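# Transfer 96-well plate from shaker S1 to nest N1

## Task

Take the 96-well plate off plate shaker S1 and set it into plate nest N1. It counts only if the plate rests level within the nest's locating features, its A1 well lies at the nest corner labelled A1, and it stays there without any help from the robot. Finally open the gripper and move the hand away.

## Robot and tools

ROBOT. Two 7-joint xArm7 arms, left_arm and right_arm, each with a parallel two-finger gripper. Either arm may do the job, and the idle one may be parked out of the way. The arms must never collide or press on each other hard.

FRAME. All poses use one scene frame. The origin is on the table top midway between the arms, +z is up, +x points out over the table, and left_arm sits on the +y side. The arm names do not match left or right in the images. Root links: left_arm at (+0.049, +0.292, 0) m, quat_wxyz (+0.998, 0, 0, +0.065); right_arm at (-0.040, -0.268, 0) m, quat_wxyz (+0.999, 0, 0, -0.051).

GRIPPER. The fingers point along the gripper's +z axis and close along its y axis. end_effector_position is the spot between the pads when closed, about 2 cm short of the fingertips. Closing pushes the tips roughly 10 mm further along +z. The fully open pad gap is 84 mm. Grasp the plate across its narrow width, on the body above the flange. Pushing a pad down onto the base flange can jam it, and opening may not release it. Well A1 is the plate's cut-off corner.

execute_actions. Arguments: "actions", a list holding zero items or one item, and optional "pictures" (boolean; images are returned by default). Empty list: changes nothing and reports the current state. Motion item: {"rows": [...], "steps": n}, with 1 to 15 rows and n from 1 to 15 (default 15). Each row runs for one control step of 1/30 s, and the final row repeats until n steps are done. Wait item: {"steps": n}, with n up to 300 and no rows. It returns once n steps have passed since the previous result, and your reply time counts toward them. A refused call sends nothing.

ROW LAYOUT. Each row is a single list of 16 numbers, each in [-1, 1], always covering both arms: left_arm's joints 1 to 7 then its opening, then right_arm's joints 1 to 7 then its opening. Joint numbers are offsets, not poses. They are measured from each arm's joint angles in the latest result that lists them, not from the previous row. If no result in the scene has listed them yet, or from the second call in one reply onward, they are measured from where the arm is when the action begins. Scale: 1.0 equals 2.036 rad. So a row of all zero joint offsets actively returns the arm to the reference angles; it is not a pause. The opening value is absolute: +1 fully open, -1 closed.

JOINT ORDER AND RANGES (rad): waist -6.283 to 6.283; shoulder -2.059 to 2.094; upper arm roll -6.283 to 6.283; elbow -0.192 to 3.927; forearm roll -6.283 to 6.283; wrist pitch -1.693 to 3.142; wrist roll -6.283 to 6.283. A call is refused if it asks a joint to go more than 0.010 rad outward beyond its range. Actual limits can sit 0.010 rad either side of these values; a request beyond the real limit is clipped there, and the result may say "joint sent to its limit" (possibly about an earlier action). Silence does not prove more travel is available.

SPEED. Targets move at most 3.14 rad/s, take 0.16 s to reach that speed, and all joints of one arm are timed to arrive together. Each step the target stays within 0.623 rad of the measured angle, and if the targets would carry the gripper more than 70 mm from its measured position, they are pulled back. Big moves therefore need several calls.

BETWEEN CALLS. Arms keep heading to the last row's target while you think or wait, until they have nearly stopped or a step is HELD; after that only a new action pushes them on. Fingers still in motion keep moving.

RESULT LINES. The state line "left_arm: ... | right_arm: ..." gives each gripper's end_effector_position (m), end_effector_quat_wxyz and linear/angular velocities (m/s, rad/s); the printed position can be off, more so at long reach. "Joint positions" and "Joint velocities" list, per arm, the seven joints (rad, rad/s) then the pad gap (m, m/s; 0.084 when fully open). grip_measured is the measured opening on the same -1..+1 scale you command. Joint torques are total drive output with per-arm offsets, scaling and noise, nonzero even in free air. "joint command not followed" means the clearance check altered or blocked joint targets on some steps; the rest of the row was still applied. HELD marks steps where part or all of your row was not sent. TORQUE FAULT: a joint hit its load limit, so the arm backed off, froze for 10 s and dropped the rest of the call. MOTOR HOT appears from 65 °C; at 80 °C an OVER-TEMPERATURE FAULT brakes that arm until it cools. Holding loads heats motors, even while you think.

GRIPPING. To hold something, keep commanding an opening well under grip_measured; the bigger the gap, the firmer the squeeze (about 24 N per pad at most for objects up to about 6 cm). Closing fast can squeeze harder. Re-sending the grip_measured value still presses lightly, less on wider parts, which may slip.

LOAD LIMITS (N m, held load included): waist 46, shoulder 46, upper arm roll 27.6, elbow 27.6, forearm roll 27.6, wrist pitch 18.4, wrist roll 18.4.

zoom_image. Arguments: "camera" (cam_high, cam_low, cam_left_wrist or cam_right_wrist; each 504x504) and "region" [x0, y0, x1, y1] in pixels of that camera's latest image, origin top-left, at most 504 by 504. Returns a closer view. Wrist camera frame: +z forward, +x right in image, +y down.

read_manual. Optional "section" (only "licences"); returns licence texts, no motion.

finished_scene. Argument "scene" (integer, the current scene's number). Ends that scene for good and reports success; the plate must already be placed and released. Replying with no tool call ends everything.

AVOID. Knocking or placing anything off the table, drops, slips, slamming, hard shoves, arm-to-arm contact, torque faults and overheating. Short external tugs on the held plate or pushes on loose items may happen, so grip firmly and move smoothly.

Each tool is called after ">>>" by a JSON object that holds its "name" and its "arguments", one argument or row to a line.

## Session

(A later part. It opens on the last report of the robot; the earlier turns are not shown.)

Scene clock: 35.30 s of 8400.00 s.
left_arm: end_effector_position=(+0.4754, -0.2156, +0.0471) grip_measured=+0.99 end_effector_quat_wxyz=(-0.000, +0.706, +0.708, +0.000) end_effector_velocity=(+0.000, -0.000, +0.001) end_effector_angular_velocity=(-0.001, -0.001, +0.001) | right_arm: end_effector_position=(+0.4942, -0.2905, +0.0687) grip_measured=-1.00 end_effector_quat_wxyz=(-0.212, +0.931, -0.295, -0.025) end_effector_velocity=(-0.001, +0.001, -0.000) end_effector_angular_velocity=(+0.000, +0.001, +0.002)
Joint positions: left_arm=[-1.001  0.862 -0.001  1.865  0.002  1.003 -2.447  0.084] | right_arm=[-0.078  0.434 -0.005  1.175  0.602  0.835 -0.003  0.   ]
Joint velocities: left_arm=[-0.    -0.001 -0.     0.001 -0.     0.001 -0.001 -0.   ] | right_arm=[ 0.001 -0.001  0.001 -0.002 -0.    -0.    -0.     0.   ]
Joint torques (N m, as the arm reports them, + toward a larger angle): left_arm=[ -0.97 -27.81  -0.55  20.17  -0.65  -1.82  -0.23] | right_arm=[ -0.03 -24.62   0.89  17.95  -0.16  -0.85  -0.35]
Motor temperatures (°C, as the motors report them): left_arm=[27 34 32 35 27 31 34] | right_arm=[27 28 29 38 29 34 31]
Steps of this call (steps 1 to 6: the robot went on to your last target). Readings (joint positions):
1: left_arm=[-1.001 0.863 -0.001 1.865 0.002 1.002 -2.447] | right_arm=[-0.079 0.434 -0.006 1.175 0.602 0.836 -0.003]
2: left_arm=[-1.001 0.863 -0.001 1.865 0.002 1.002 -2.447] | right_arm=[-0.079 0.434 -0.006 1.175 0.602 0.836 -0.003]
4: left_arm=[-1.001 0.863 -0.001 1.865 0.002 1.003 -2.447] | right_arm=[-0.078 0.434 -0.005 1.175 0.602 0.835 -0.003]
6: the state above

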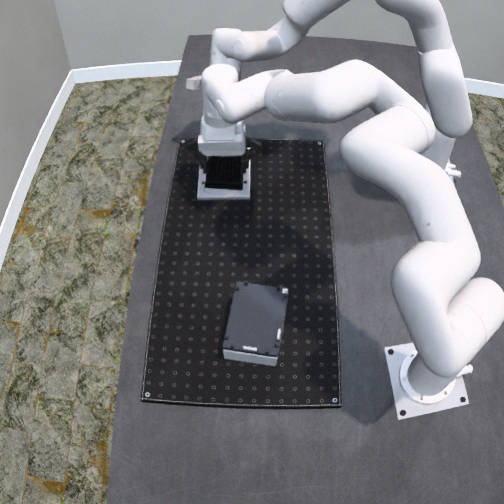

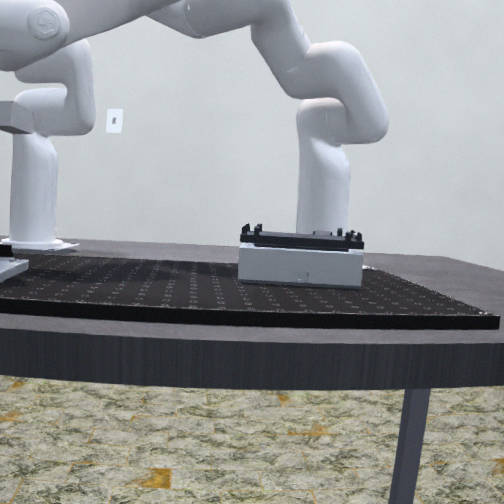

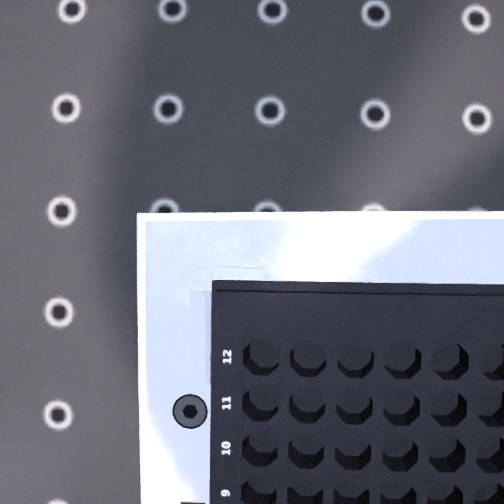

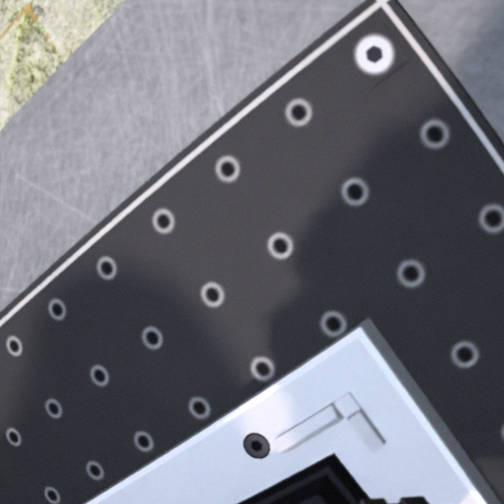

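>>> {"name": "execute_actions", "arguments": {
  "actions": [
    {"rows":[[0,0,0,0,0,0,0,-1,0,-0.035,0,0,0,0.02,0,-1]],"steps":15}
  ]
}}

Scene clock: 36.17 s of 8400.00 s.
left_arm: end_effector_position=(+0.4755, -0.2158, +0.0474) grip_measured=+0.99 end_effector_quat_wxyz=(+0.000, +0.706, +0.708, +0.000) end_effector_velocity=(-0.001, -0.001, -0.000) end_effector_angular_velocity=(-0.000, +0.001, -0.000) | right_arm: end_effector_position=(+0.4980, -0.2858, +0.1044) grip_measured=-1.00 end_effector_quat_wxyz=(-0.222, +0.933, -0.283, -0.011) end_effector_velocity=(+0.007, -0.002, +0.010) end_effector_angular_velocity=(-0.005, -0.023, -0.003)
Joint positions: left_arm=[-1.001  0.862 -0.001  1.865  0.002  1.003 -2.447  0.084] | right_arm=[-0.078  0.364 -0.005  1.174  0.602  0.876 -0.003  0.   ]
Joint velocities: left_arm=[-0.     0.001 -0.002  0.     0.     0.    -0.001 -0.   ] | right_arm=[-0.001 -0.01  -0.     0.011  0.001 -0.002 -0.     0.   ]
Joint torques (N m, as the arm reports them, + toward a larger angle): left_arm=[ -0.53 -26.03  -0.02  18.07  -0.11  -1.35  -0.16] | right_arm=[ -0.93 -25.4    0.01  20.37  -0.45  -1.25  -0.52]
Motor temperatures (°C, as the motors report them): left_arm=[27 34 32 35 27 31 34] | right_arm=[27 28 29 38 29 34 31]
Steps of this call (steps 1 to 11: the robot went on to your last target; steps 12 to 26: all 15 steps of this action). Readings (joint positions):
12: left_arm=[-1.001 0.862 -0.001 1.865 0.002 1.003 -2.447] | right_arm=[-0.078 0.434 -0.005 1.175 0.602 0.836 -0.003]
13: left_arm=[-1.001 0.862 -0.001 1.865 0.002 1.002 -2.447] | right_arm=[-0.078 0.428 -0.005 1.173 0.602 0.841 -0.003]
15: left_arm=[-1.001 0.862 -0.002 1.867 0.001 1.001 -2.447] | right_arm=[-0.078 0.395 -0.004 1.170 0.602 0.862 -0.003]
19: left_arm=[-1.002 0.861 -0.002 1.867 0.001 1.002 -2.447] | right_arm=[-0.078 0.362 -0.004 1.179 0.602 0.874 -0.003]
26: the state above

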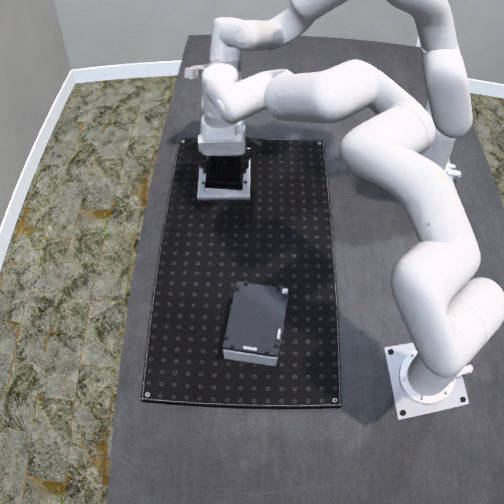

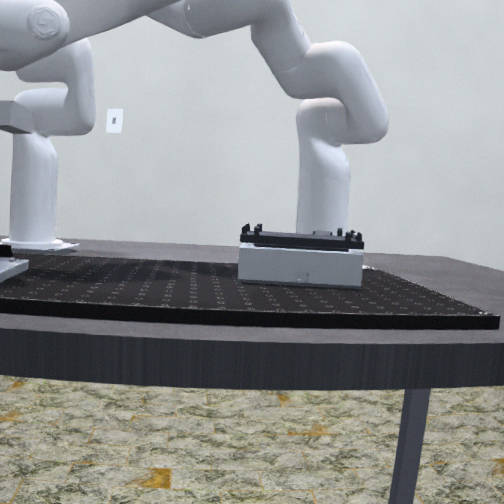

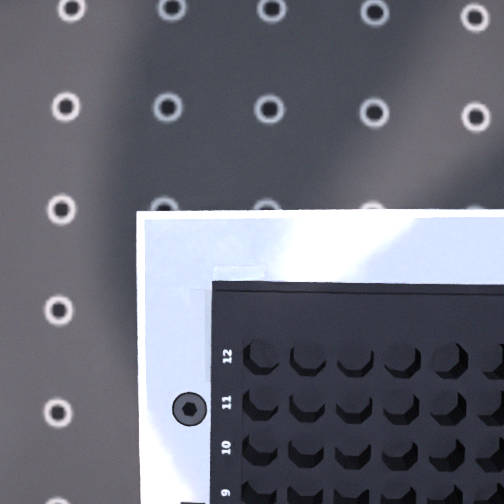

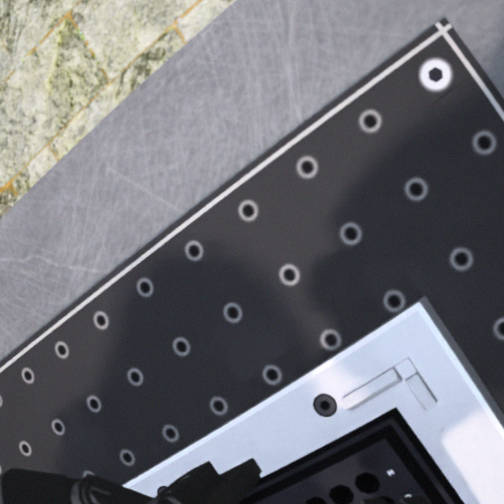

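>>> {"name": "execute_actions", "arguments": {
  "actions": [
    {"rows":[[0,0.0036,0,-0.001,0,-0.0046,0,-1,0.011,0,0,0,0,0,0,-1]],"steps":12}
  ],
  "pictures": false
}}

>>> {"name": "execute_actions", "arguments": {
  "actions": [
    {"rows":[[0,0,0,0,0,0,0,-1,0,0.04,0,0,0,-0.023,0,-1]],"steps":15}
  ]
}}

Scene clock: 37.47 s of 8400.00 s.
left_arm: end_effector_position=(+0.4759, -0.2165, +0.0436) grip_measured=+0.99 end_effector_quat_wxyz=(+0.001, +0.706, +0.708, -0.000) end_effector_velocity=(-0.000, +0.001, -0.001) end_effector_angular_velocity=(+0.002, +0.000, -0.000) | right_arm: end_effector_position=(+0.4983, -0.2744, +0.1044) grip_measured=-1.00 end_effector_quat_wxyz=(-0.222, +0.936, -0.273, -0.013) end_effector_velocity=(+0.000, -0.002, +0.000) end_effector_angular_velocity=(-0.001, -0.001, -0.003)
Joint positions: left_arm=[-1.001  0.869 -0.002  1.864  0.001  0.993 -2.447  0.084] | right_arm=[-0.056  0.364 -0.006  1.174  0.602  0.876 -0.003  0.   ]
Joint velocities: left_arm=[-0.     0.001  0.001 -0.001  0.    -0.001  0.     0.   ] | right_arm=[-0.002 -0.    -0.001  0.    -0.001 -0.    -0.     0.   ]
Joint torques (N m, as the arm reports them, + toward a larger angle): left_arm=[ -0.22 -23.01   0.31  14.63   0.33  -0.63  -0.08] | right_arm=[ -1.08 -26.1    0.56  20.31  -0.3   -1.06  -0.4 ]
Motor temperatures (°C, as the motors report them): left_arm=[27 34 32 35 27 31 34] | right_arm=[27 28 29 38 29 34 31]
Steps of this call (steps 1 to 15: the robot went on to your last target; steps 16 to 27: nothing new was sent; steps 28 to 39: all 12 steps of this action). Readings (joint positions):
28: left_arm=[-1.001 0.863 -0.001 1.865 0.002 1.002 -2.447] | right_arm=[-0.078 0.363 -0.006 1.175 0.602 0.876 -0.003]
29: left_arm=[-1.001 0.864 -0.001 1.865 0.002 1.000 -2.447] | right_arm=[-0.074 0.363 -0.007 1.175 0.602 0.876 -0.003]
31: left_arm=[-1.001 0.867 -0.001 1.864 0.001 0.995 -2.447] | right_arm=[-0.063 0.364 -0.006 1.175 0.602 0.876 -0.003]
35: left_arm=[-1.001 0.868 -0.002 1.864 0.001 0.993 -2.447] | right_arm=[-0.055 0.364 -0.003 1.174 0.602 0.877 -0.003]
39: the state above

Scene clock: 37.97 s of 8400.00 s.
left_arm: end_effector_position=(+0.4763, -0.2157, +0.0428) grip_measured=+0.99 end_effector_quat_wxyz=(+0.001, +0.705, +0.709, +0.000) end_effector_velocity=(+0.001, +0.000, +0.001) end_effector_angular_velocity=(+0.000, -0.002, -0.001) | right_arm: end_effector_position=(+0.4939, -0.2805, +0.0642) grip_measured=-1.00 end_effector_quat_wxyz=(-0.210, +0.934, -0.287, -0.029) end_effector_velocity=(-0.000, +0.000, -0.002) end_effector_angular_velocity=(+0.000, +0.002, -0.001)
Joint positions: left_arm=[-1.001  0.869 -0.001  1.864  0.001  0.993 -2.447  0.084] | right_arm=[-0.057  0.443 -0.007  1.175  0.602  0.83  -0.003  0.   ]
Joint velocities: left_arm=[-0.001 -0.001  0.002  0.001  0.     0.001  0.001 -0.   ] | right_arm=[-0.     0.004  0.001  0.     0.001 -0.003 -0.     0.   ]
Joint torques (N m, as the arm reports them, + toward a larger angle): left_arm=[ -2.88 -26.45  -1.76  16.68   0.86  -0.64   0.68] | right_arm=[  0.47 -18.2    2.12  14.54  -0.04  -1.83  -0.64]
Motor temperatures (°C, as the motors report them): left_arm=[27 34 32 35 27 31 34] | right_arm=[27 28 29 38 29 34 31]
Steps of this call (steps 1 to 15: all 15 steps of this action). Readings (joint positions):
1: left_arm=[-1.001 0.869 -0.002 1.864 0.001 0.993 -2.447] | right_arm=[-0.056 0.365 -0.006 1.174 0.602 0.876 -0.003]
2: left_arm=[-1.001 0.869 -0.002 1.864 0.001 0.993 -2.447] | right_arm=[-0.056 0.370 -0.006 1.176 0.602 0.871 -0.003]
4: left_arm=[-1.001 0.869 -0.002 1.864 0.001 0.993 -2.447] | right_arm=[-0.056 0.407 -0.006 1.179 0.602 0.847 -0.003]
8: left_arm=[-1.000 0.870 -0.001 1.863 0.001 0.992 -2.448] | right_arm=[-0.057 0.442 -0.007 1.175 0.602 0.832 -0.003]
15: the state above

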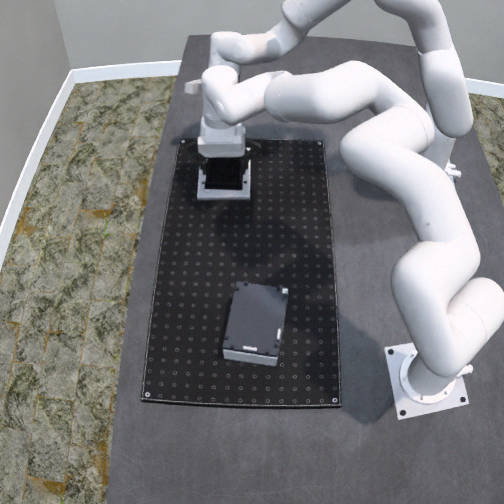

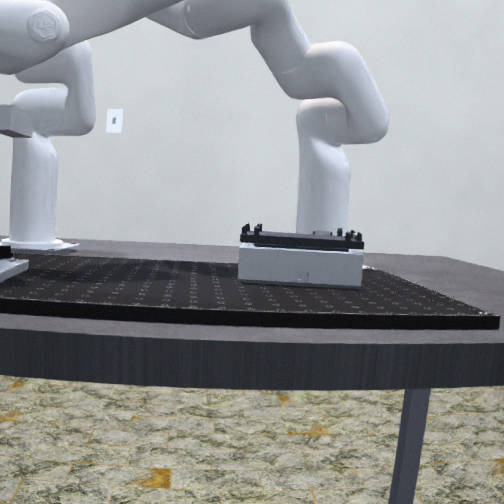

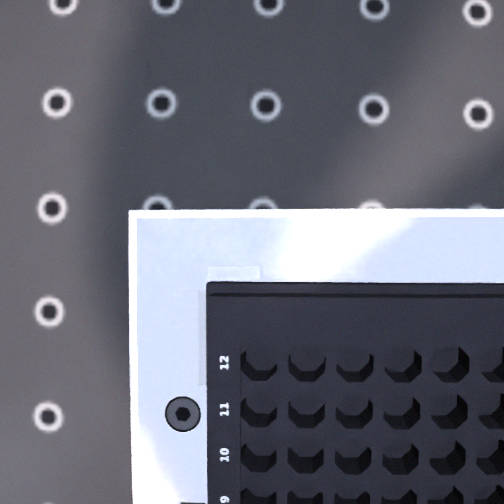

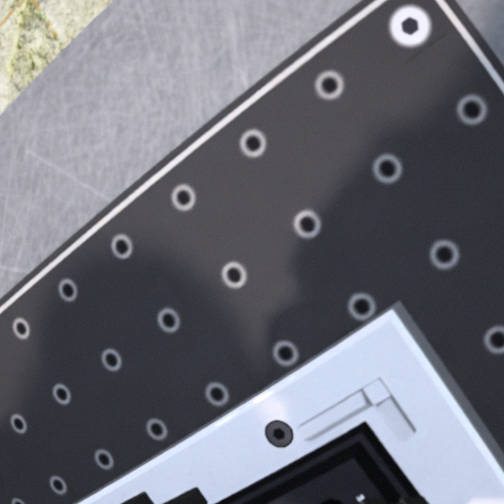

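>>> {"name": "execute_actions", "arguments": {
  "actions": [
    {"rows":[[0,0,0,0,0,0,0,1,0,0,0,0,0,0,0,-1],[0,0,0,0,0,0,0,1,0,0,0,0,0,0,0,-1],[0,0,0,0,0,0,0,1,0,0,0,0,0,0,0,-1],[0,0,0,0,0,0,0,1,0,0,0,0,0,0,0,-1],[0,-0.004,0,0.001,0,0.005,0,1,0,0,0,0,0,0,0,-1],[0,-0.008,0,0.002,0,0.010,0,1,0,0,0,0,0,0,0,-1],[0,-0.012,0,0.003,0,0.015,0,1,0,0,0,0,0,0,0,-1],[0,-0.016,0,0.004,0,0.020,0,1,0,0,0,0,0,0,0,-1],[0,-0.020,0,0.005,0,0.025,0,1,0,0,0,0,0,0,0,-1]],"steps":15}
  ]
}}

Scene clock: 39.17 s of 8400.00 s.
left_arm: end_effector_position=(+0.4760, -0.2167, +0.0717) grip_measured=+1.00 end_effector_quat_wxyz=(+0.003, +0.706, +0.708, -0.000) end_effector_velocity=(-0.006, +0.025, -0.030) end_effector_angular_velocity=(+0.067, +0.046, +0.018) | right_arm: end_effector_position=(+0.4922, -0.2791, +0.0620) grip_measured=-1.00 end_effector_quat_wxyz=(-0.210, +0.934, -0.287, -0.032) end_effector_velocity=(+0.001, -0.006, +0.003) end_effector_angular_velocity=(-0.003, -0.005, -0.009)
Joint positions: left_arm=[-1.001  0.827 -0.002  1.875  0.001  1.042 -2.447  0.084] | right_arm=[-0.056  0.446 -0.006  1.173  0.601  0.831 -0.003  0.   ]
Joint velocities: left_arm=[ 0.008  0.021  0.011 -0.034 -0.     0.027 -0.002 -0.   ] | right_arm=[-0.004 -0.005 -0.007  0.002 -0.001  0.002  0.     0.   ]
Joint torques (N m, as the arm reports them, + toward a larger angle): left_arm=[ -0.77 -24.94  -0.16  17.21  -0.27  -1.37  -0.22] | right_arm=[ -2.   -25.7   -0.5   19.17   0.51  -1.31  -0.32]
Motor temperatures (°C, as the motors report them): left_arm=[27 34 32 35 27 31 34] | right_arm=[27 28 29 38 29 34 31]
Steps of this call (steps 1 to 15: the robot went on to your last target; steps 16 to 21: nothing new was sent; steps 22 to 36: all 15 steps of this action). Readings (joint positions):
22: left_arm=[-1.001 0.869 -0.001 1.864 0.002 0.993 -2.447] | right_arm=[-0.057 0.445 -0.006 1.175 0.602 0.829 -0.003]
23: left_arm=[-1.001 0.869 -0.001 1.864 0.001 0.993 -2.447] | right_arm=[-0.057 0.445 -0.006 1.175 0.602 0.829 -0.003]
25: left_arm=[-1.001 0.869 -0.001 1.864 0.001 0.993 -2.447] | right_arm=[-0.057 0.444 -0.007 1.175 0.602 0.829 -0.003]
29: left_arm=[-1.002 0.858 -0.003 1.865 0.002 1.009 -2.446] | right_arm=[-0.056 0.448 -0.005 1.173 0.602 0.829 -0.003]
36: the state above

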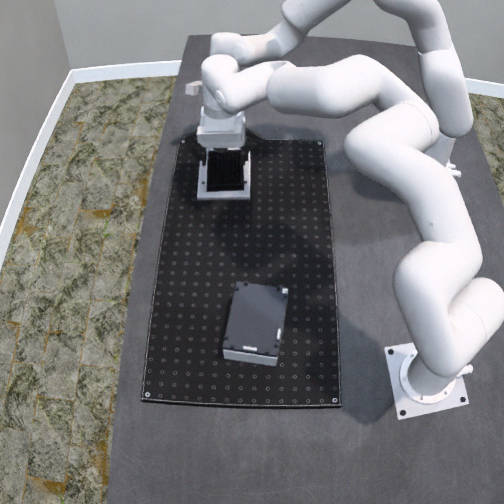

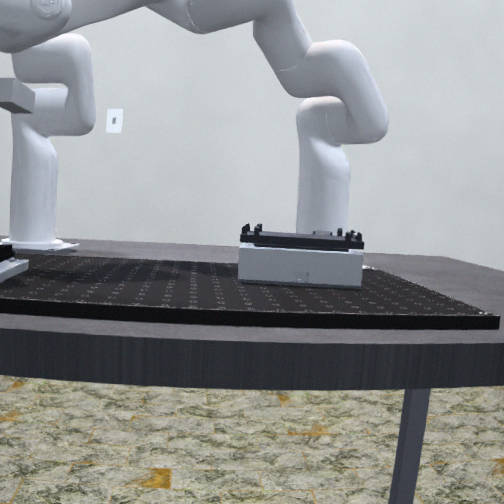

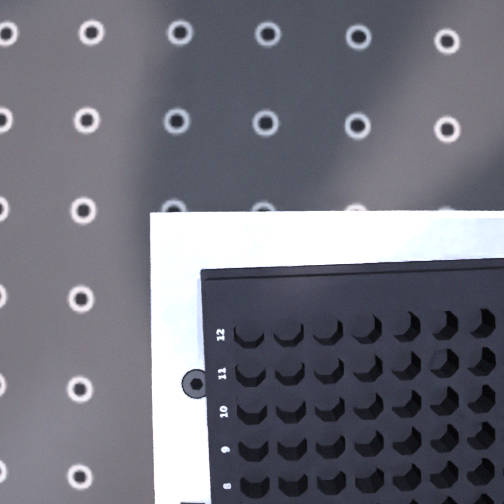

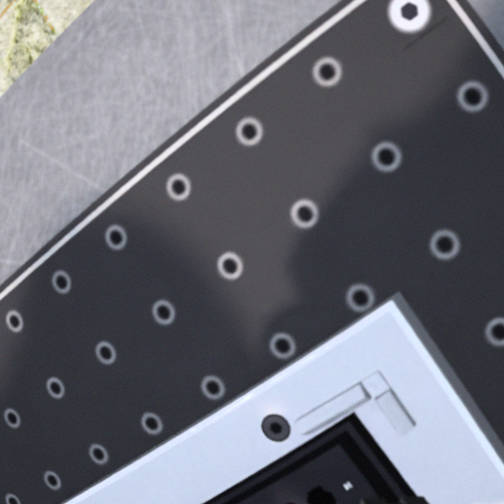

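>>> {"name": "execute_actions", "arguments": {
  "actions": [
    {"rows":[[0,0,0,0,0,0,-0.0196,1,0,-0.05,0,0,0,0.03,0,-1],[0,0,0,0,0,0,-0.0196,1,0,-0.05,0,0,0,0.03,0,-1],[0,0,0,0,0,0,-0.0196,1,0,-0.05,0,0,0,0.03,0,-1],[0,0,0,0,0,0,-0.0196,1,0,-0.05,0,0,0,0.03,0,-1],[0,0,0,0,0,0,-0.0196,1,0,-0.05,0,0,0,0.03,0,-1],[0,0.0156,0,-0.0043,0,-0.0197,-0.0196,1,-0.05,-0.05,0,0,0,0.03,0,-1]],"steps":15}
  ]
}}

Scene clock: 40.77 s of 8400.00 s.
left_arm: end_effector_position=(+0.4760, -0.2167, +0.0496) grip_measured=+1.00 end_effector_quat_wxyz=(+0.002, +0.692, +0.722, -0.000) end_effector_velocity=(+0.015, -0.019, +0.034) end_effector_angular_velocity=(-0.061, -0.051, +0.000) | right_arm: end_effector_position=(+0.4936, -0.3290, +0.1129) grip_measured=-1.00 end_effector_quat_wxyz=(-0.225, +0.921, -0.319, -0.000) end_effector_velocity=(+0.015, +0.095, +0.013) end_effector_angular_velocity=(+0.048, -0.022, +0.170)
Joint positions: left_arm=[-1.001  0.86  -0.002  1.866  0.001  1.003 -2.487  0.084] | right_arm=[-0.159  0.345 -0.009  1.172  0.601  0.891 -0.003  0.   ]
Joint velocities: left_arm=[-0.001 -0.026 -0.     0.037  0.    -0.016 -0.001  0.   ] | right_arm=[ 0.043 -0.01   0.129  0.012  0.003  0.017 -0.001  0.   ]
Joint torques (N m, as the arm reports them, + toward a larger angle): left_arm=[ -0.5  -25.78   0.51  16.93  -0.3   -1.25  -0.34] | right_arm=[ -2.04 -25.17  -0.9   20.62  -0.48  -1.18  -0.3 ]
Motor temperatures (°C, as the motors report them): left_arm=[27 34 32 36 27 31 34] | right_arm=[27 28 30 38 29 34 31]
Steps of this call (steps 1 to 15: the robot went on to your last target; steps 16 to 33: nothing new was sent; steps 34 to 48: all 15 steps of this action). Readings (joint positions):
34: left_arm=[-1.001 0.829 -0.001 1.874 0.001 1.043 -2.448] | right_arm=[-0.057 0.442 -0.007 1.175 0.602 0.831 -0.003]
35: left_arm=[-1.001 0.829 -0.001 1.874 0.001 1.043 -2.456] | right_arm=[-0.057 0.437 -0.007 1.174 0.601 0.836 -0.003]
37: left_arm=[-1.001 0.828 -0.001 1.875 0.001 1.043 -2.475] | right_arm=[-0.057 0.396 -0.007 1.168 0.601 0.865 -0.003]
41: left_arm=[-1.001 0.839 -0.002 1.875 0.001 1.022 -2.486] | right_arm=[-0.081 0.341 0.002 1.180 0.602 0.888 -0.003]
48: the state above

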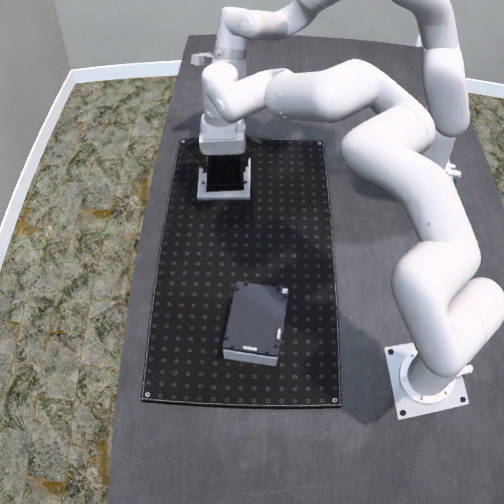

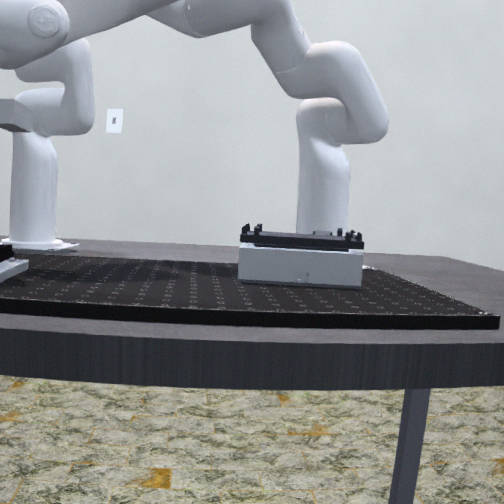

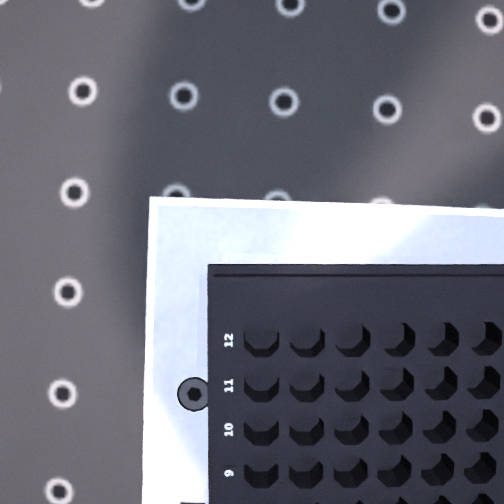

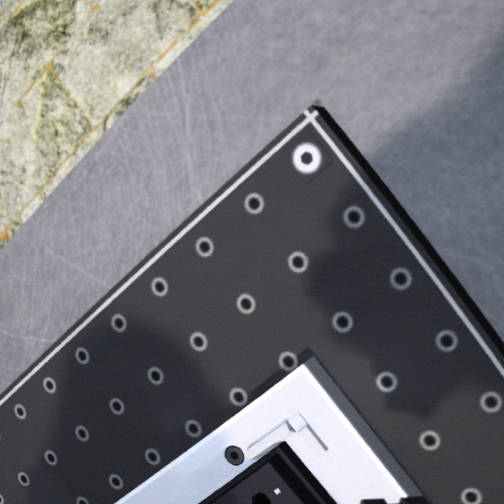

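>>> {"name": "execute_actions", "arguments": {
  "actions": [
    {"rows":[[0,0.0022,0,-0.0006,0,-0.0027,0,1,0,0,0,0,0,0,0,-1],[0,0.0022,0,-0.0006,0,-0.0027,0,1,0,0,0,0,0,0,0,-1],[0,0.0022,0,-0.0006,0,-0.0027,0,1,0,0,0,0,0,0,0,-1],[0,0.0022,0,-0.0006,0,-0.0027,0,1,0,0,0,0,0,0,0,-1],[0,0.0022,0,-0.0006,0,-0.0027,0,1,0,0,0,0,0,0,0,-1],[0,0.0022,0,-0.0006,0,-0.0027,0,0,0,0,0,0,0,0,0,-1],[0,0.0022,0,-0.0006,0,-0.0027,0,-1,0,0,0,0,0,0,0,-1]],"steps":15}
  ],
  "pictures": false
}}

>>> {"name": "execute_actions", "arguments": {
  "actions": [
    {"rows":[[0,-0.0057,0,0.0016,0,0.0073,0,-1,0,0,0,0,0,0,0,-1],[0,-0.0057,0,0.0016,0,0.0073,0,-1,0,0,0,0,0,0,0,-1],[0,-0.0057,0,0.0016,0,0.0073,0,-1,0,0,0,0,0,0,0,-1],[0,-0.0057,0,0.0016,0,0.0073,0,-1,0,0,0,0,0,0,0,-1],[0,-0.0057,0,0.0016,0,0.0073,0,-1,0,0,0,0,0,0,0,-1],[0,-0.0057,0,0.0016,0,0.0073,0,-1,0,0,0,0,0,0,0,-1],[0,-0.0057,0,0.0016,0,0.0073,0.0196,-1,0,0,0,0,0,0,0,-1]],"steps":15}
  ]
}}

Scene clock: 42.53 s of 8400.00 s.
left_arm: end_effector_position=(+0.4759, -0.2167, +0.0466) grip_measured=+0.93 end_effector_quat_wxyz=(+0.002, +0.692, +0.722, -0.000) end_effector_velocity=(+0.001, +0.001, -0.001) end_effector_angular_velocity=(+0.002, -0.000, +0.002) | right_arm: end_effector_position=(+0.4936, -0.3290, +0.1129) grip_measured=-1.00 end_effector_quat_wxyz=(-0.225, +0.921, -0.319, -0.000) end_effector_velocity=(-0.000, -0.001, -0.000) end_effector_angular_velocity=(-0.001, +0.000, -0.001)
Joint positions: left_arm=[-1.001  0.864 -0.002  1.865  0.001  0.997 -2.487  0.082] | right_arm=[-0.159  0.345 -0.009  1.172  0.601  0.891 -0.003  0.   ]
Joint velocities: left_arm=[-0.     0.002  0.002  0.    -0.    -0.001 -0.001  0.   ] | right_arm=[-0.     0.    -0.001 -0.    -0.    -0.     0.     0.   ]
Joint torques (N m, as the arm reports them, + toward a larger angle): left_arm=[ -0.12 -25.28  -0.13  17.81   0.02  -1.39  -0.12] | right_arm=[ -0.61 -24.89  -0.25  20.62  -0.16  -1.13  -0.29]
Motor temperatures (°C, as the motors report them): left_arm=[27 34 32 36 27 31 34] | right_arm=[27 28 30 38 29 34 31]
Steps of this call (steps 1 to 15: the robot went on to your last target; steps 16 to 38: nothing new was sent; steps 39 to 53: all 15 steps of this action). Readings (joint positions):
39: left_arm=[-1.001 0.859 -0.002 1.866 0.001 1.002 -2.487] | right_arm=[-0.158 0.344 -0.006 1.173 0.601 0.892 -0.003]
40: left_arm=[-1.001 0.860 -0.002 1.867 0.001 1.000 -2.487] | right_arm=[-0.158 0.344 -0.006 1.173 0.601 0.892 -0.003]
42: left_arm=[-1.001 0.863 -0.002 1.866 0.001 0.998 -2.487] | right_arm=[-0.159 0.345 -0.008 1.172 0.601 0.891 -0.003]
46: left_arm=[-1.001 0.864 -0.002 1.865 0.001 0.998 -2.487] | right_arm=[-0.159 0.345 -0.009 1.172 0.601 0.891 -0.003]
53: the state above

Scene clock: 43.03 s of 8400.00 s.
left_arm: end_effector_position=(+0.4758, -0.2166, +0.0543) grip_measured=+0.93 end_effector_quat_wxyz=(+0.002, +0.706, +0.708, -0.000) end_effector_velocity=(+0.002, -0.002, +0.004) end_effector_angular_velocity=(-0.006, -0.006, -0.013) | right_arm: end_effector_position=(+0.4936, -0.3290, +0.1129) grip_measured=-1.00 end_effector_quat_wxyz=(-0.225, +0.921, -0.319, -0.000) end_effector_velocity=(-0.000, -0.000, -0.000) end_effector_angular_velocity=(+0.000, +0.000, -0.001)
Joint positions: left_arm=[-1.001  0.853 -0.002  1.868  0.001  1.012 -2.448  0.081] | right_arm=[-0.159  0.345 -0.009  1.172  0.601  0.891 -0.003  0.   ]
Joint velocities: left_arm=[-0.    -0.004  0.     0.004  0.    -0.001  0.013 -0.   ] | right_arm=[-0.001  0.     0.    -0.     0.    -0.    -0.     0.   ]
Joint torques (N m, as the arm reports them, + toward a larger angle): left_arm=[ -0.3  -26.02   0.1   18.24  -0.21  -1.27  -0.29] | right_arm=[ -1.39 -25.59  -0.19  20.5   -0.34  -1.17  -0.35]
Motor temperatures (°C, as the motors report them): left_arm=[27 34 32 36 27 31 34] | right_arm=[27 28 30 38 29 34 31]
Steps of this call (steps 1 to 15: all 15 steps of this action). Readings (joint positions):
1: left_arm=[-1.001 0.864 -0.002 1.865 0.001 0.998 -2.487] | right_arm=[-0.159 0.345 -0.009 1.172 0.601 0.891 -0.003]
2: left_arm=[-1.001 0.862 -0.002 1.865 0.001 1.002 -2.487] | right_arm=[-0.159 0.345 -0.009 1.172 0.601 0.891 -0.003]
4: left_arm=[-1.001 0.856 -0.001 1.867 0.001 1.008 -2.487] | right_arm=[-0.159 0.345 -0.009 1.172 0.601 0.891 -0.003]
8: left_arm=[-1.001 0.852 -0.002 1.869 0.001 1.011 -2.478] | right_arm=[-0.159 0.345 -0.009 1.172 0.601 0.891 -0.003]
15: the state above

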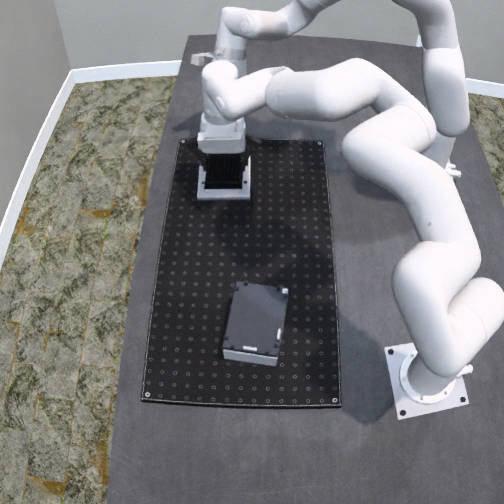

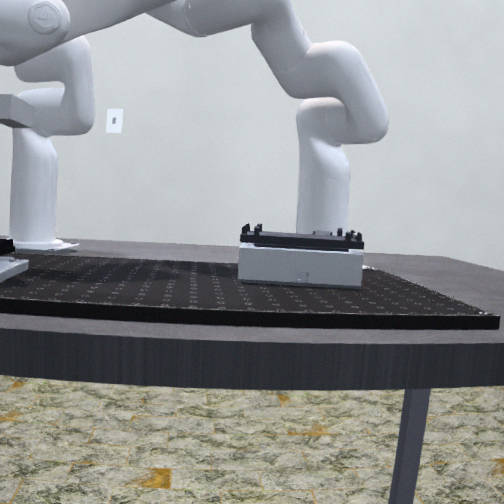

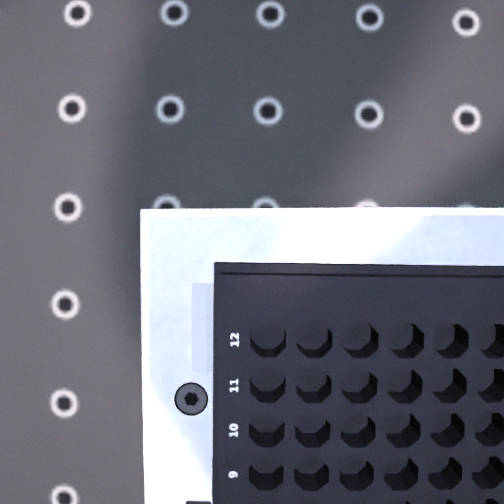

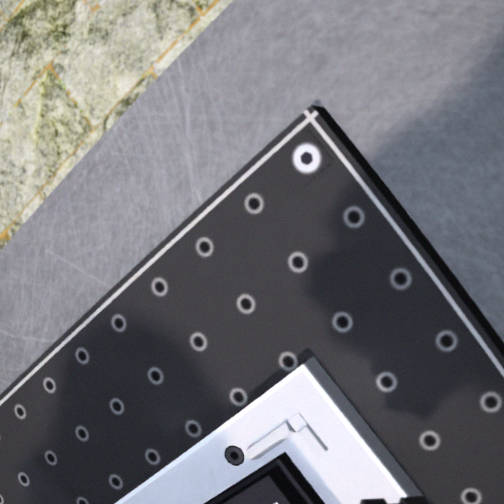

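>>> {"name": "execute_actions", "arguments": {
  "actions": [
    {"rows":[[-0.0019,0.0081,0,0.0146,0,0.0065,-0.0019,-1,0,0,0,0,0,0,0,-1],[-0.0019,0.0081,0,0.0146,0,0.0065,-0.0019,-1,0,0,0,0,0,0,0,-1],[-0.0019,0.0081,0,0.0146,0,0.0065,-0.0019,-1,0,0,0,0,0,0,0,-1],[-0.0019,0.0081,0,0.0146,0,0.0065,-0.0019,-1,0,0,0,0,0,0,0,-1],[-0.0019,0.0081,0,0.0146,0,0.0065,-0.0019,-1,0,0,0,0,0,0,0,-1],[-0.0019,0.0081,0,0.0146,0,0.0065,-0.0019,-1,0,0,0,0,0,0,0,-1],[-0.0019,0.0081,0,0.0146,0,0.0065,-0.0019,-1,0,0,0,0,0,0,0,-1],[-0.0019,0.0145,0,0.0128,0,-0.0017,-0.0019,-1,0,0,0,0,0,0,0,-1]],"steps":15}
  ]
}}

Scene clock: 48.53 s of 8400.00 s.
left_arm: end_effector_position=(+0.4770, -0.2209, +0.0460) grip_measured=+0.93 end_effector_quat_wxyz=(+0.002, +0.705, +0.709, +0.000) end_effector_velocity=(+0.000, -0.002, +0.002) end_effector_angular_velocity=(-0.002, -0.006, -0.006) | right_arm: end_effector_position=(+0.4936, -0.3290, +0.1129) grip_measured=-1.00 end_effector_quat_wxyz=(-0.225, +0.921, -0.319, -0.000) end_effector_velocity=(+0.000, -0.000, +0.000) end_effector_angular_velocity=(+0.000, -0.000, -0.001)
Joint positions: left_arm=[-1.005  0.882 -0.001  1.894  0.001  1.009 -2.452  0.082] | right_arm=[-0.159  0.345 -0.009  1.172  0.601  0.891 -0.003  0.   ]
Joint velocities: left_arm=[-0.002 -0.002 -0.     0.001  0.004 -0.002  0.002 -0.   ] | right_arm=[-0. -0. -0.  0.  0.  0.  0.  0.]
Joint torques (N m, as the arm reports them, + toward a larger angle): left_arm=[ -1.42 -25.32  -1.11  17.2   -0.48  -1.24  -0.21] | right_arm=[ -2.4  -26.1    0.09  20.84   0.1   -1.63  -0.5 ]
Motor temperatures (°C, as the motors report them): left_arm=[27 35 32 36 27 31 34] | right_arm=[27 29 29 38 29 34 31]
Steps of this call (steps 1 to 15: the robot went on to your last target; steps 16 to 90: nothing new was sent; then 2.00 s passed at rest; steps 91 to 105: all 15 steps of this action). Readings (joint positions):
91: left_arm=[-1.001 0.853 -0.002 1.869 0.001 1.013 -2.447] | right_arm=[-0.159 0.345 -0.009 1.172 0.601 0.891 -0.003]
92: left_arm=[-1.002 0.856 -0.001 1.875 0.001 1.016 -2.448] | right_arm=[-0.159 0.345 -0.009 1.172 0.601 0.891 -0.003]
94: left_arm=[-1.004 0.864 -0.001 1.889 0.001 1.021 -2.450] | right_arm=[-0.159 0.345 -0.009 1.172 0.601 0.891 -0.003]
98: left_arm=[-1.005 0.869 -0.002 1.897 0.001 1.024 -2.452] | right_arm=[-0.159 0.345 -0.009 1.172 0.601 0.891 -0.003]
105: the state above

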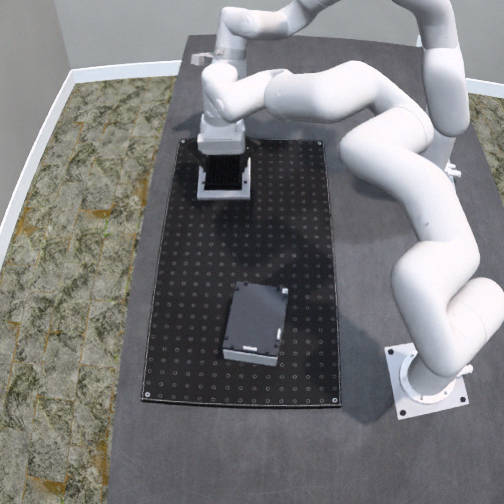

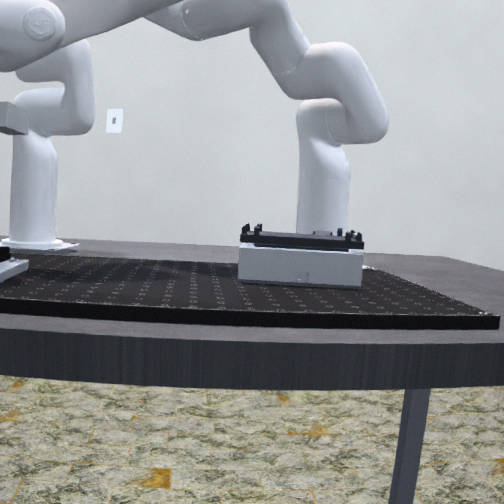

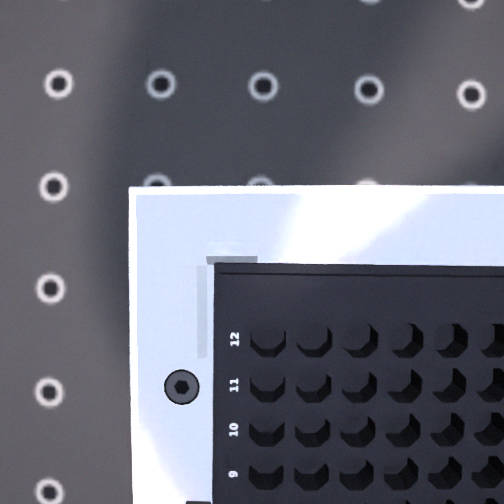

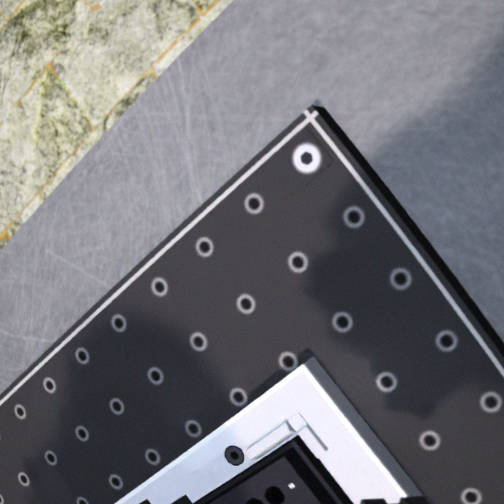

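Inside the locators. Release and lift.

>>> {"name": "execute_actions", "arguments": {
  "actions": [
    {"rows":[[0,0,0,0,0,0,0,1,0,0,0,0,0,0,0,-1],[0,0,0,0,0,0,0,1,0,0,0,0,0,0,0,-1],[0,0,0,0,0,0,0,1,0,0,0,0,0,0,0,-1],[0,0,0,0,0,0,0,1,0,0,0,0,0,0,0,-1],[0,0,0,0,0,0,0,1,0,0,0,0,0,0,0,-1],[0,0,0,0,0,0,0,1,0,0,0,0,0,0,0,-1],[0,0,0,0,0,0,0,1,0,0,0,0,0,0,0,-1],[0,-0.03,0,0.008,0,0.038,0,1,0,0,0,0,0,0,0,-1]],"steps":15}
  ],
  "pictures": false
}}

>>> {"name": "execute_actions", "arguments": {
  "actions": [
    {"steps":6}
  ]
}}

Scene clock: 50.00 s of 8400.00 s.
left_arm: end_effector_position=(+0.4773, -0.2233, +0.0923) grip_measured=+1.00 end_effector_quat_wxyz=(+0.008, +0.706, +0.708, -0.001) end_effector_velocity=(-0.015, +0.020, -0.012) end_effector_angular_velocity=(+0.068, +0.055, +0.001) | right_arm: end_effector_position=(+0.4936, -0.3290, +0.1129) grip_measured=-1.00 end_effector_quat_wxyz=(-0.225, +0.921, -0.319, -0.000) end_effector_velocity=(-0.000, -0.000, -0.000) end_effector_angular_velocity=(-0.000, +0.000, +0.000)
Joint positions: left_arm=[-1.006  0.817 -0.002  1.916  0.001  1.082 -2.452  0.084] | right_arm=[-0.159  0.345 -0.009  1.172  0.601  0.891 -0.003  0.   ]
Joint velocities: left_arm=[ 0.    -0.01   0.002 -0.034  0.     0.064  0.    -0.   ] | right_arm=[-0.    -0.     0.    -0.    -0.001 -0.    -0.     0.   ]
Joint torques (N m, as the arm reports them, + toward a larger angle): left_arm=[  0.29 -19.77   0.51  14.13  -0.06  -0.78  -0.18] | right_arm=[ -1.04 -24.72  -0.18  20.52   0.23  -1.1   -0.08]
Motor temperatures (°C, as the motors report them): left_arm=[27 35 32 36 27 31 34] | right_arm=[27 29 29 38 29 34 31]
Steps of this call (steps 1 to 15: the robot went on to your last target; steps 16 to 29: nothing new was sent; steps 30 to 44: all 15 steps of this action). Readings (joint positions):
30: left_arm=[-1.005 0.882 -0.001 1.894 0.001 1.009 -2.452] | right_arm=[-0.159 0.345 -0.009 1.172 0.601 0.891 -0.003]
31: left_arm=[-1.005 0.882 -0.001 1.894 0.001 1.009 -2.452] | right_arm=[-0.159 0.345 -0.009 1.172 0.601 0.891 -0.003]
33: left_arm=[-1.005 0.882 -0.001 1.894 0.001 1.009 -2.452] | right_arm=[-0.159 0.345 -0.009 1.172 0.601 0.891 -0.003]
37: left_arm=[-1.006 0.882 -0.002 1.894 0.001 1.010 -2.452] | right_arm=[-0.159 0.345 -0.009 1.172 0.601 0.891 -0.003]
44: the state above

Scene clock: 50.20 s of 8400.00 s.
left_arm: end_effector_position=(+0.4752, -0.2189, +0.0852) grip_measured=+1.00 end_effector_quat_wxyz=(-0.001, +0.705, +0.709, +0.000) end_effector_velocity=(+0.007, -0.006, +0.015) end_effector_angular_velocity=(-0.024, -0.021, +0.001) | right_arm: end_effector_position=(+0.4936, -0.3290, +0.1129) grip_measured=-1.00 end_effector_quat_wxyz=(-0.225, +0.921, -0.319, -0.000) end_effector_velocity=(-0.000, -0.000, -0.000) end_effector_angular_velocity=(+0.000, +0.000, -0.001)
Joint positions: left_arm=[-1.005  0.823 -0.001  1.908  0.001  1.087 -2.452  0.084] | right_arm=[-0.159  0.345 -0.009  1.172  0.601  0.891 -0.003  0.   ]
Joint velocities: left_arm=[ 0.001 -0.011  0.001  0.018  0.    -0.003  0.     0.   ] | right_arm=[-0. -0. -0. -0.  0. -0. -0.  0.]
Joint torques (N m, as the arm reports them, + toward a larger angle): left_arm=[ -0.76 -26.78  -0.13  18.58   0.04  -1.34  -0.24] | right_arm=[ -1.37 -24.76  -0.31  20.66  -0.11  -1.7   -0.47]
Motor temperatures (°C, as the motors report them): left_arm=[27 35 32 36 27 31 34] | right_arm=[27 29 29 38 29 34 31]
Steps of this call (steps 1 to 6: the robot went on to your last target). Readings (joint positions):
1: left_arm=[-1.005 0.818 -0.002 1.914 0.001 1.084 -2.452] | right_arm=[-0.159 0.345 -0.009 1.172 0.601 0.891 -0.003]
2: left_arm=[-1.005 0.820 -0.002 1.911 0.001 1.085 -2.452] | right_arm=[-0.159 0.345 -0.009 1.172 0.601 0.891 -0.003]
4: left_arm=[-1.005 0.822 -0.001 1.908 0.001 1.087 -2.452] | right_arm=[-0.159 0.345 -0.009 1.172 0.601 0.891 -0.003]
6: the state above

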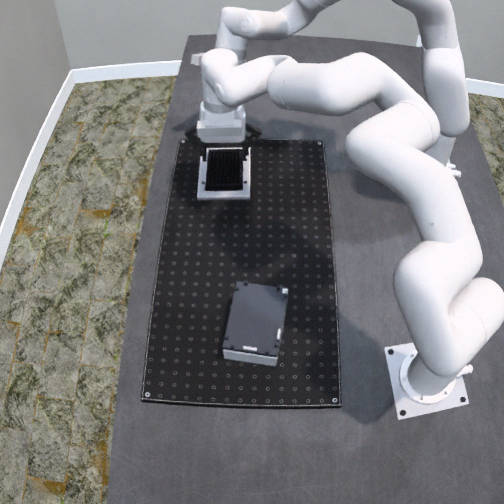

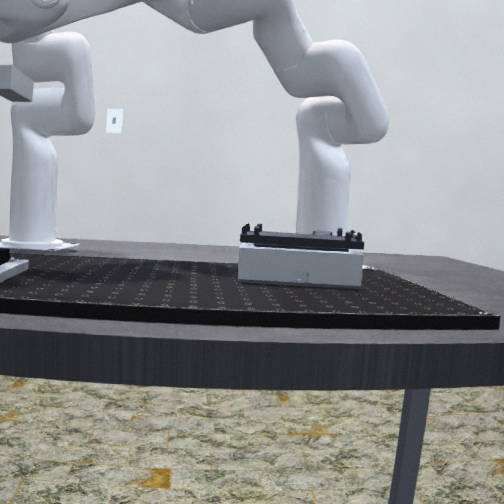

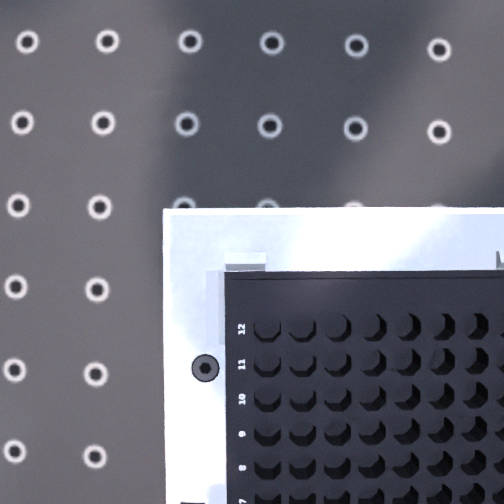

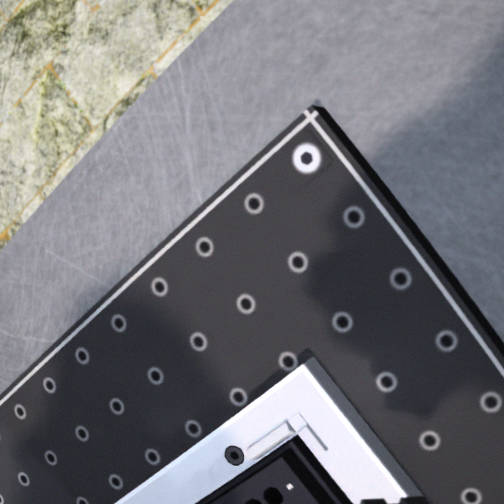

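Seated. Move clear.

>>> {"name": "execute_actions", "arguments": {
  "actions": [
    {"rows":[[0.2,-0.3,0,-0.25,0,0.05,0,1,-0.2,-0.1,0,0,0,0,0,-1]],"steps":15}
  ],
  "pictures": false
}}

>>> {"name": "execute_actions", "arguments": {
  "actions": [
    {"steps":15}
  ],
  "pictures": false
}}

>>> {"name": "finished_scene", "arguments": {
  "scene": 1
}}

Scene clock: 51.17 s of 8400.00 s.
left_arm: end_effector_position=(+0.5330, -0.0433, +0.1945) grip_measured=+1.00 end_effector_quat_wxyz=(+0.001, +0.604, +0.797, +0.001) end_effector_velocity=(+0.026, +0.438, +0.211) end_effector_angular_velocity=(+0.005, +0.010, +0.636) | right_arm: end_effector_position=(+0.4534, -0.5245, +0.2106) grip_measured=-1.00 end_effector_quat_wxyz=(-0.211, +0.854, -0.458, +0.127) end_effector_velocity=(-0.172, -0.381, +0.204) end_effector_angular_velocity=(-0.222, -0.302, -0.747)
Joint positions: left_arm=[-0.736  0.42   0.     1.576  0.001  1.153 -2.452  0.084] | right_arm=[-0.518  0.166 -0.011  1.173  0.601  0.891 -0.003  0.   ]
Joint velocities: left_arm=[ 0.639 -0.955 -0.003 -0.805 -0.     0.16   0.001 -0.   ] | right_arm=[-0.719 -0.367 -0.026  0.006  0.    -0.004  0.     0.   ]
Joint torques (N m, as the arm reports them, + toward a larger angle): left_arm=[ -1.57 -21.55  -0.84  17.67  -0.09  -0.9   -0.04] | right_arm=[  3.98 -20.44   2.74  21.48  -0.31  -1.33  -0.27]
Motor temperatures (°C, as the motors report them): left_arm=[27 35 32 36 27 31 34] | right_arm=[27 29 30 38 29 34 31]
Steps of this call (steps 1 to 14: the robot went on to your last target; steps 15 to 29: all 15 steps of this action). Readings (joint positions):
15: left_arm=[-1.004 0.820 -0.001 1.910 0.001 1.087 -2.452] | right_arm=[-0.159 0.345 -0.009 1.172 0.601 0.891 -0.003]
16: left_arm=[-1.001 0.813 -0.003 1.902 0.001 1.088 -2.452] | right_arm=[-0.166 0.342 -0.007 1.171 0.601 0.892 -0.003]
18: left_arm=[-0.971 0.765 -0.009 1.854 0.001 1.098 -2.452] | right_arm=[-0.212 0.320 0.001 1.168 0.601 0.894 -0.003]
22: left_arm=[-0.882 0.638 0.001 1.759 0.002 1.117 -2.452] | right_arm=[-0.328 0.261 -0.011 1.173 0.601 0.891 -0.003]
29: the state above

Scene clock: 51.67 s of 8400.00 s.
left_arm: end_effector_position=(+0.5255, +0.0482, +0.2334) grip_measured=+1.00 end_effector_quat_wxyz=(-0.002, +0.549, +0.836, +0.000) end_effector_velocity=(+0.012, +0.018, +0.010) end_effector_angular_velocity=(-0.003, -0.021, +0.038) | right_arm: end_effector_position=(+0.4420, -0.5471, +0.2232) grip_measured=-1.00 end_effector_quat_wxyz=(-0.206, +0.844, -0.475, +0.143) end_effector_velocity=(-0.001, -0.003, +0.002) end_effector_angular_velocity=(-0.003, -0.003, -0.004)
Joint positions: left_arm=[-0.6    0.214 -0.003  1.399  0.001  1.189 -2.452  0.084] | right_arm=[-0.565  0.142 -0.009  1.172  0.601  0.891 -0.003  0.   ]
Joint velocities: left_arm=[ 0.015 -0.013  0.024  0.006  0.002 -0.001  0.001  0.   ] | right_arm=[-0.003 -0.002 -0.002  0.001  0.    -0.    -0.     0.   ]
Joint torques (N m, as the arm reports them, + toward a larger angle): left_arm=[  0.11 -18.16   0.24  18.46  -0.25  -1.31  -0.42] | right_arm=[ -1.35 -22.23   0.29  22.67  -0.39  -1.44  -0.3 ]
Motor temperatures (°C, as the motors report them): left_arm=[27 35 32 36 27 31 34] | right_arm=[27 29 30 38 29 34 31]
Steps of this call (steps 1 to 15: the robot went on to your last target). Readings (joint positions):
1: left_arm=[-0.715 0.388 0.000 1.549 0.001 1.159 -2.452] | right_arm=[-0.538 0.155 -0.013 1.173 0.601 0.891 -0.003]
2: left_arm=[-0.693 0.356 0.000 1.522 0.001 1.164 -2.452] | right_arm=[-0.552 0.147 -0.015 1.174 0.601 0.890 -0.003]
4: left_arm=[-0.650 0.291 -0.000 1.466 0.001 1.175 -2.452] | right_arm=[-0.563 0.142 -0.014 1.173 0.601 0.890 -0.003]
8: left_arm=[-0.601 0.218 0.004 1.409 0.002 1.187 -2.452] | right_arm=[-0.563 0.143 -0.005 1.170 0.601 0.892 -0.003]
15: the state above

The scene is finished: the task was done.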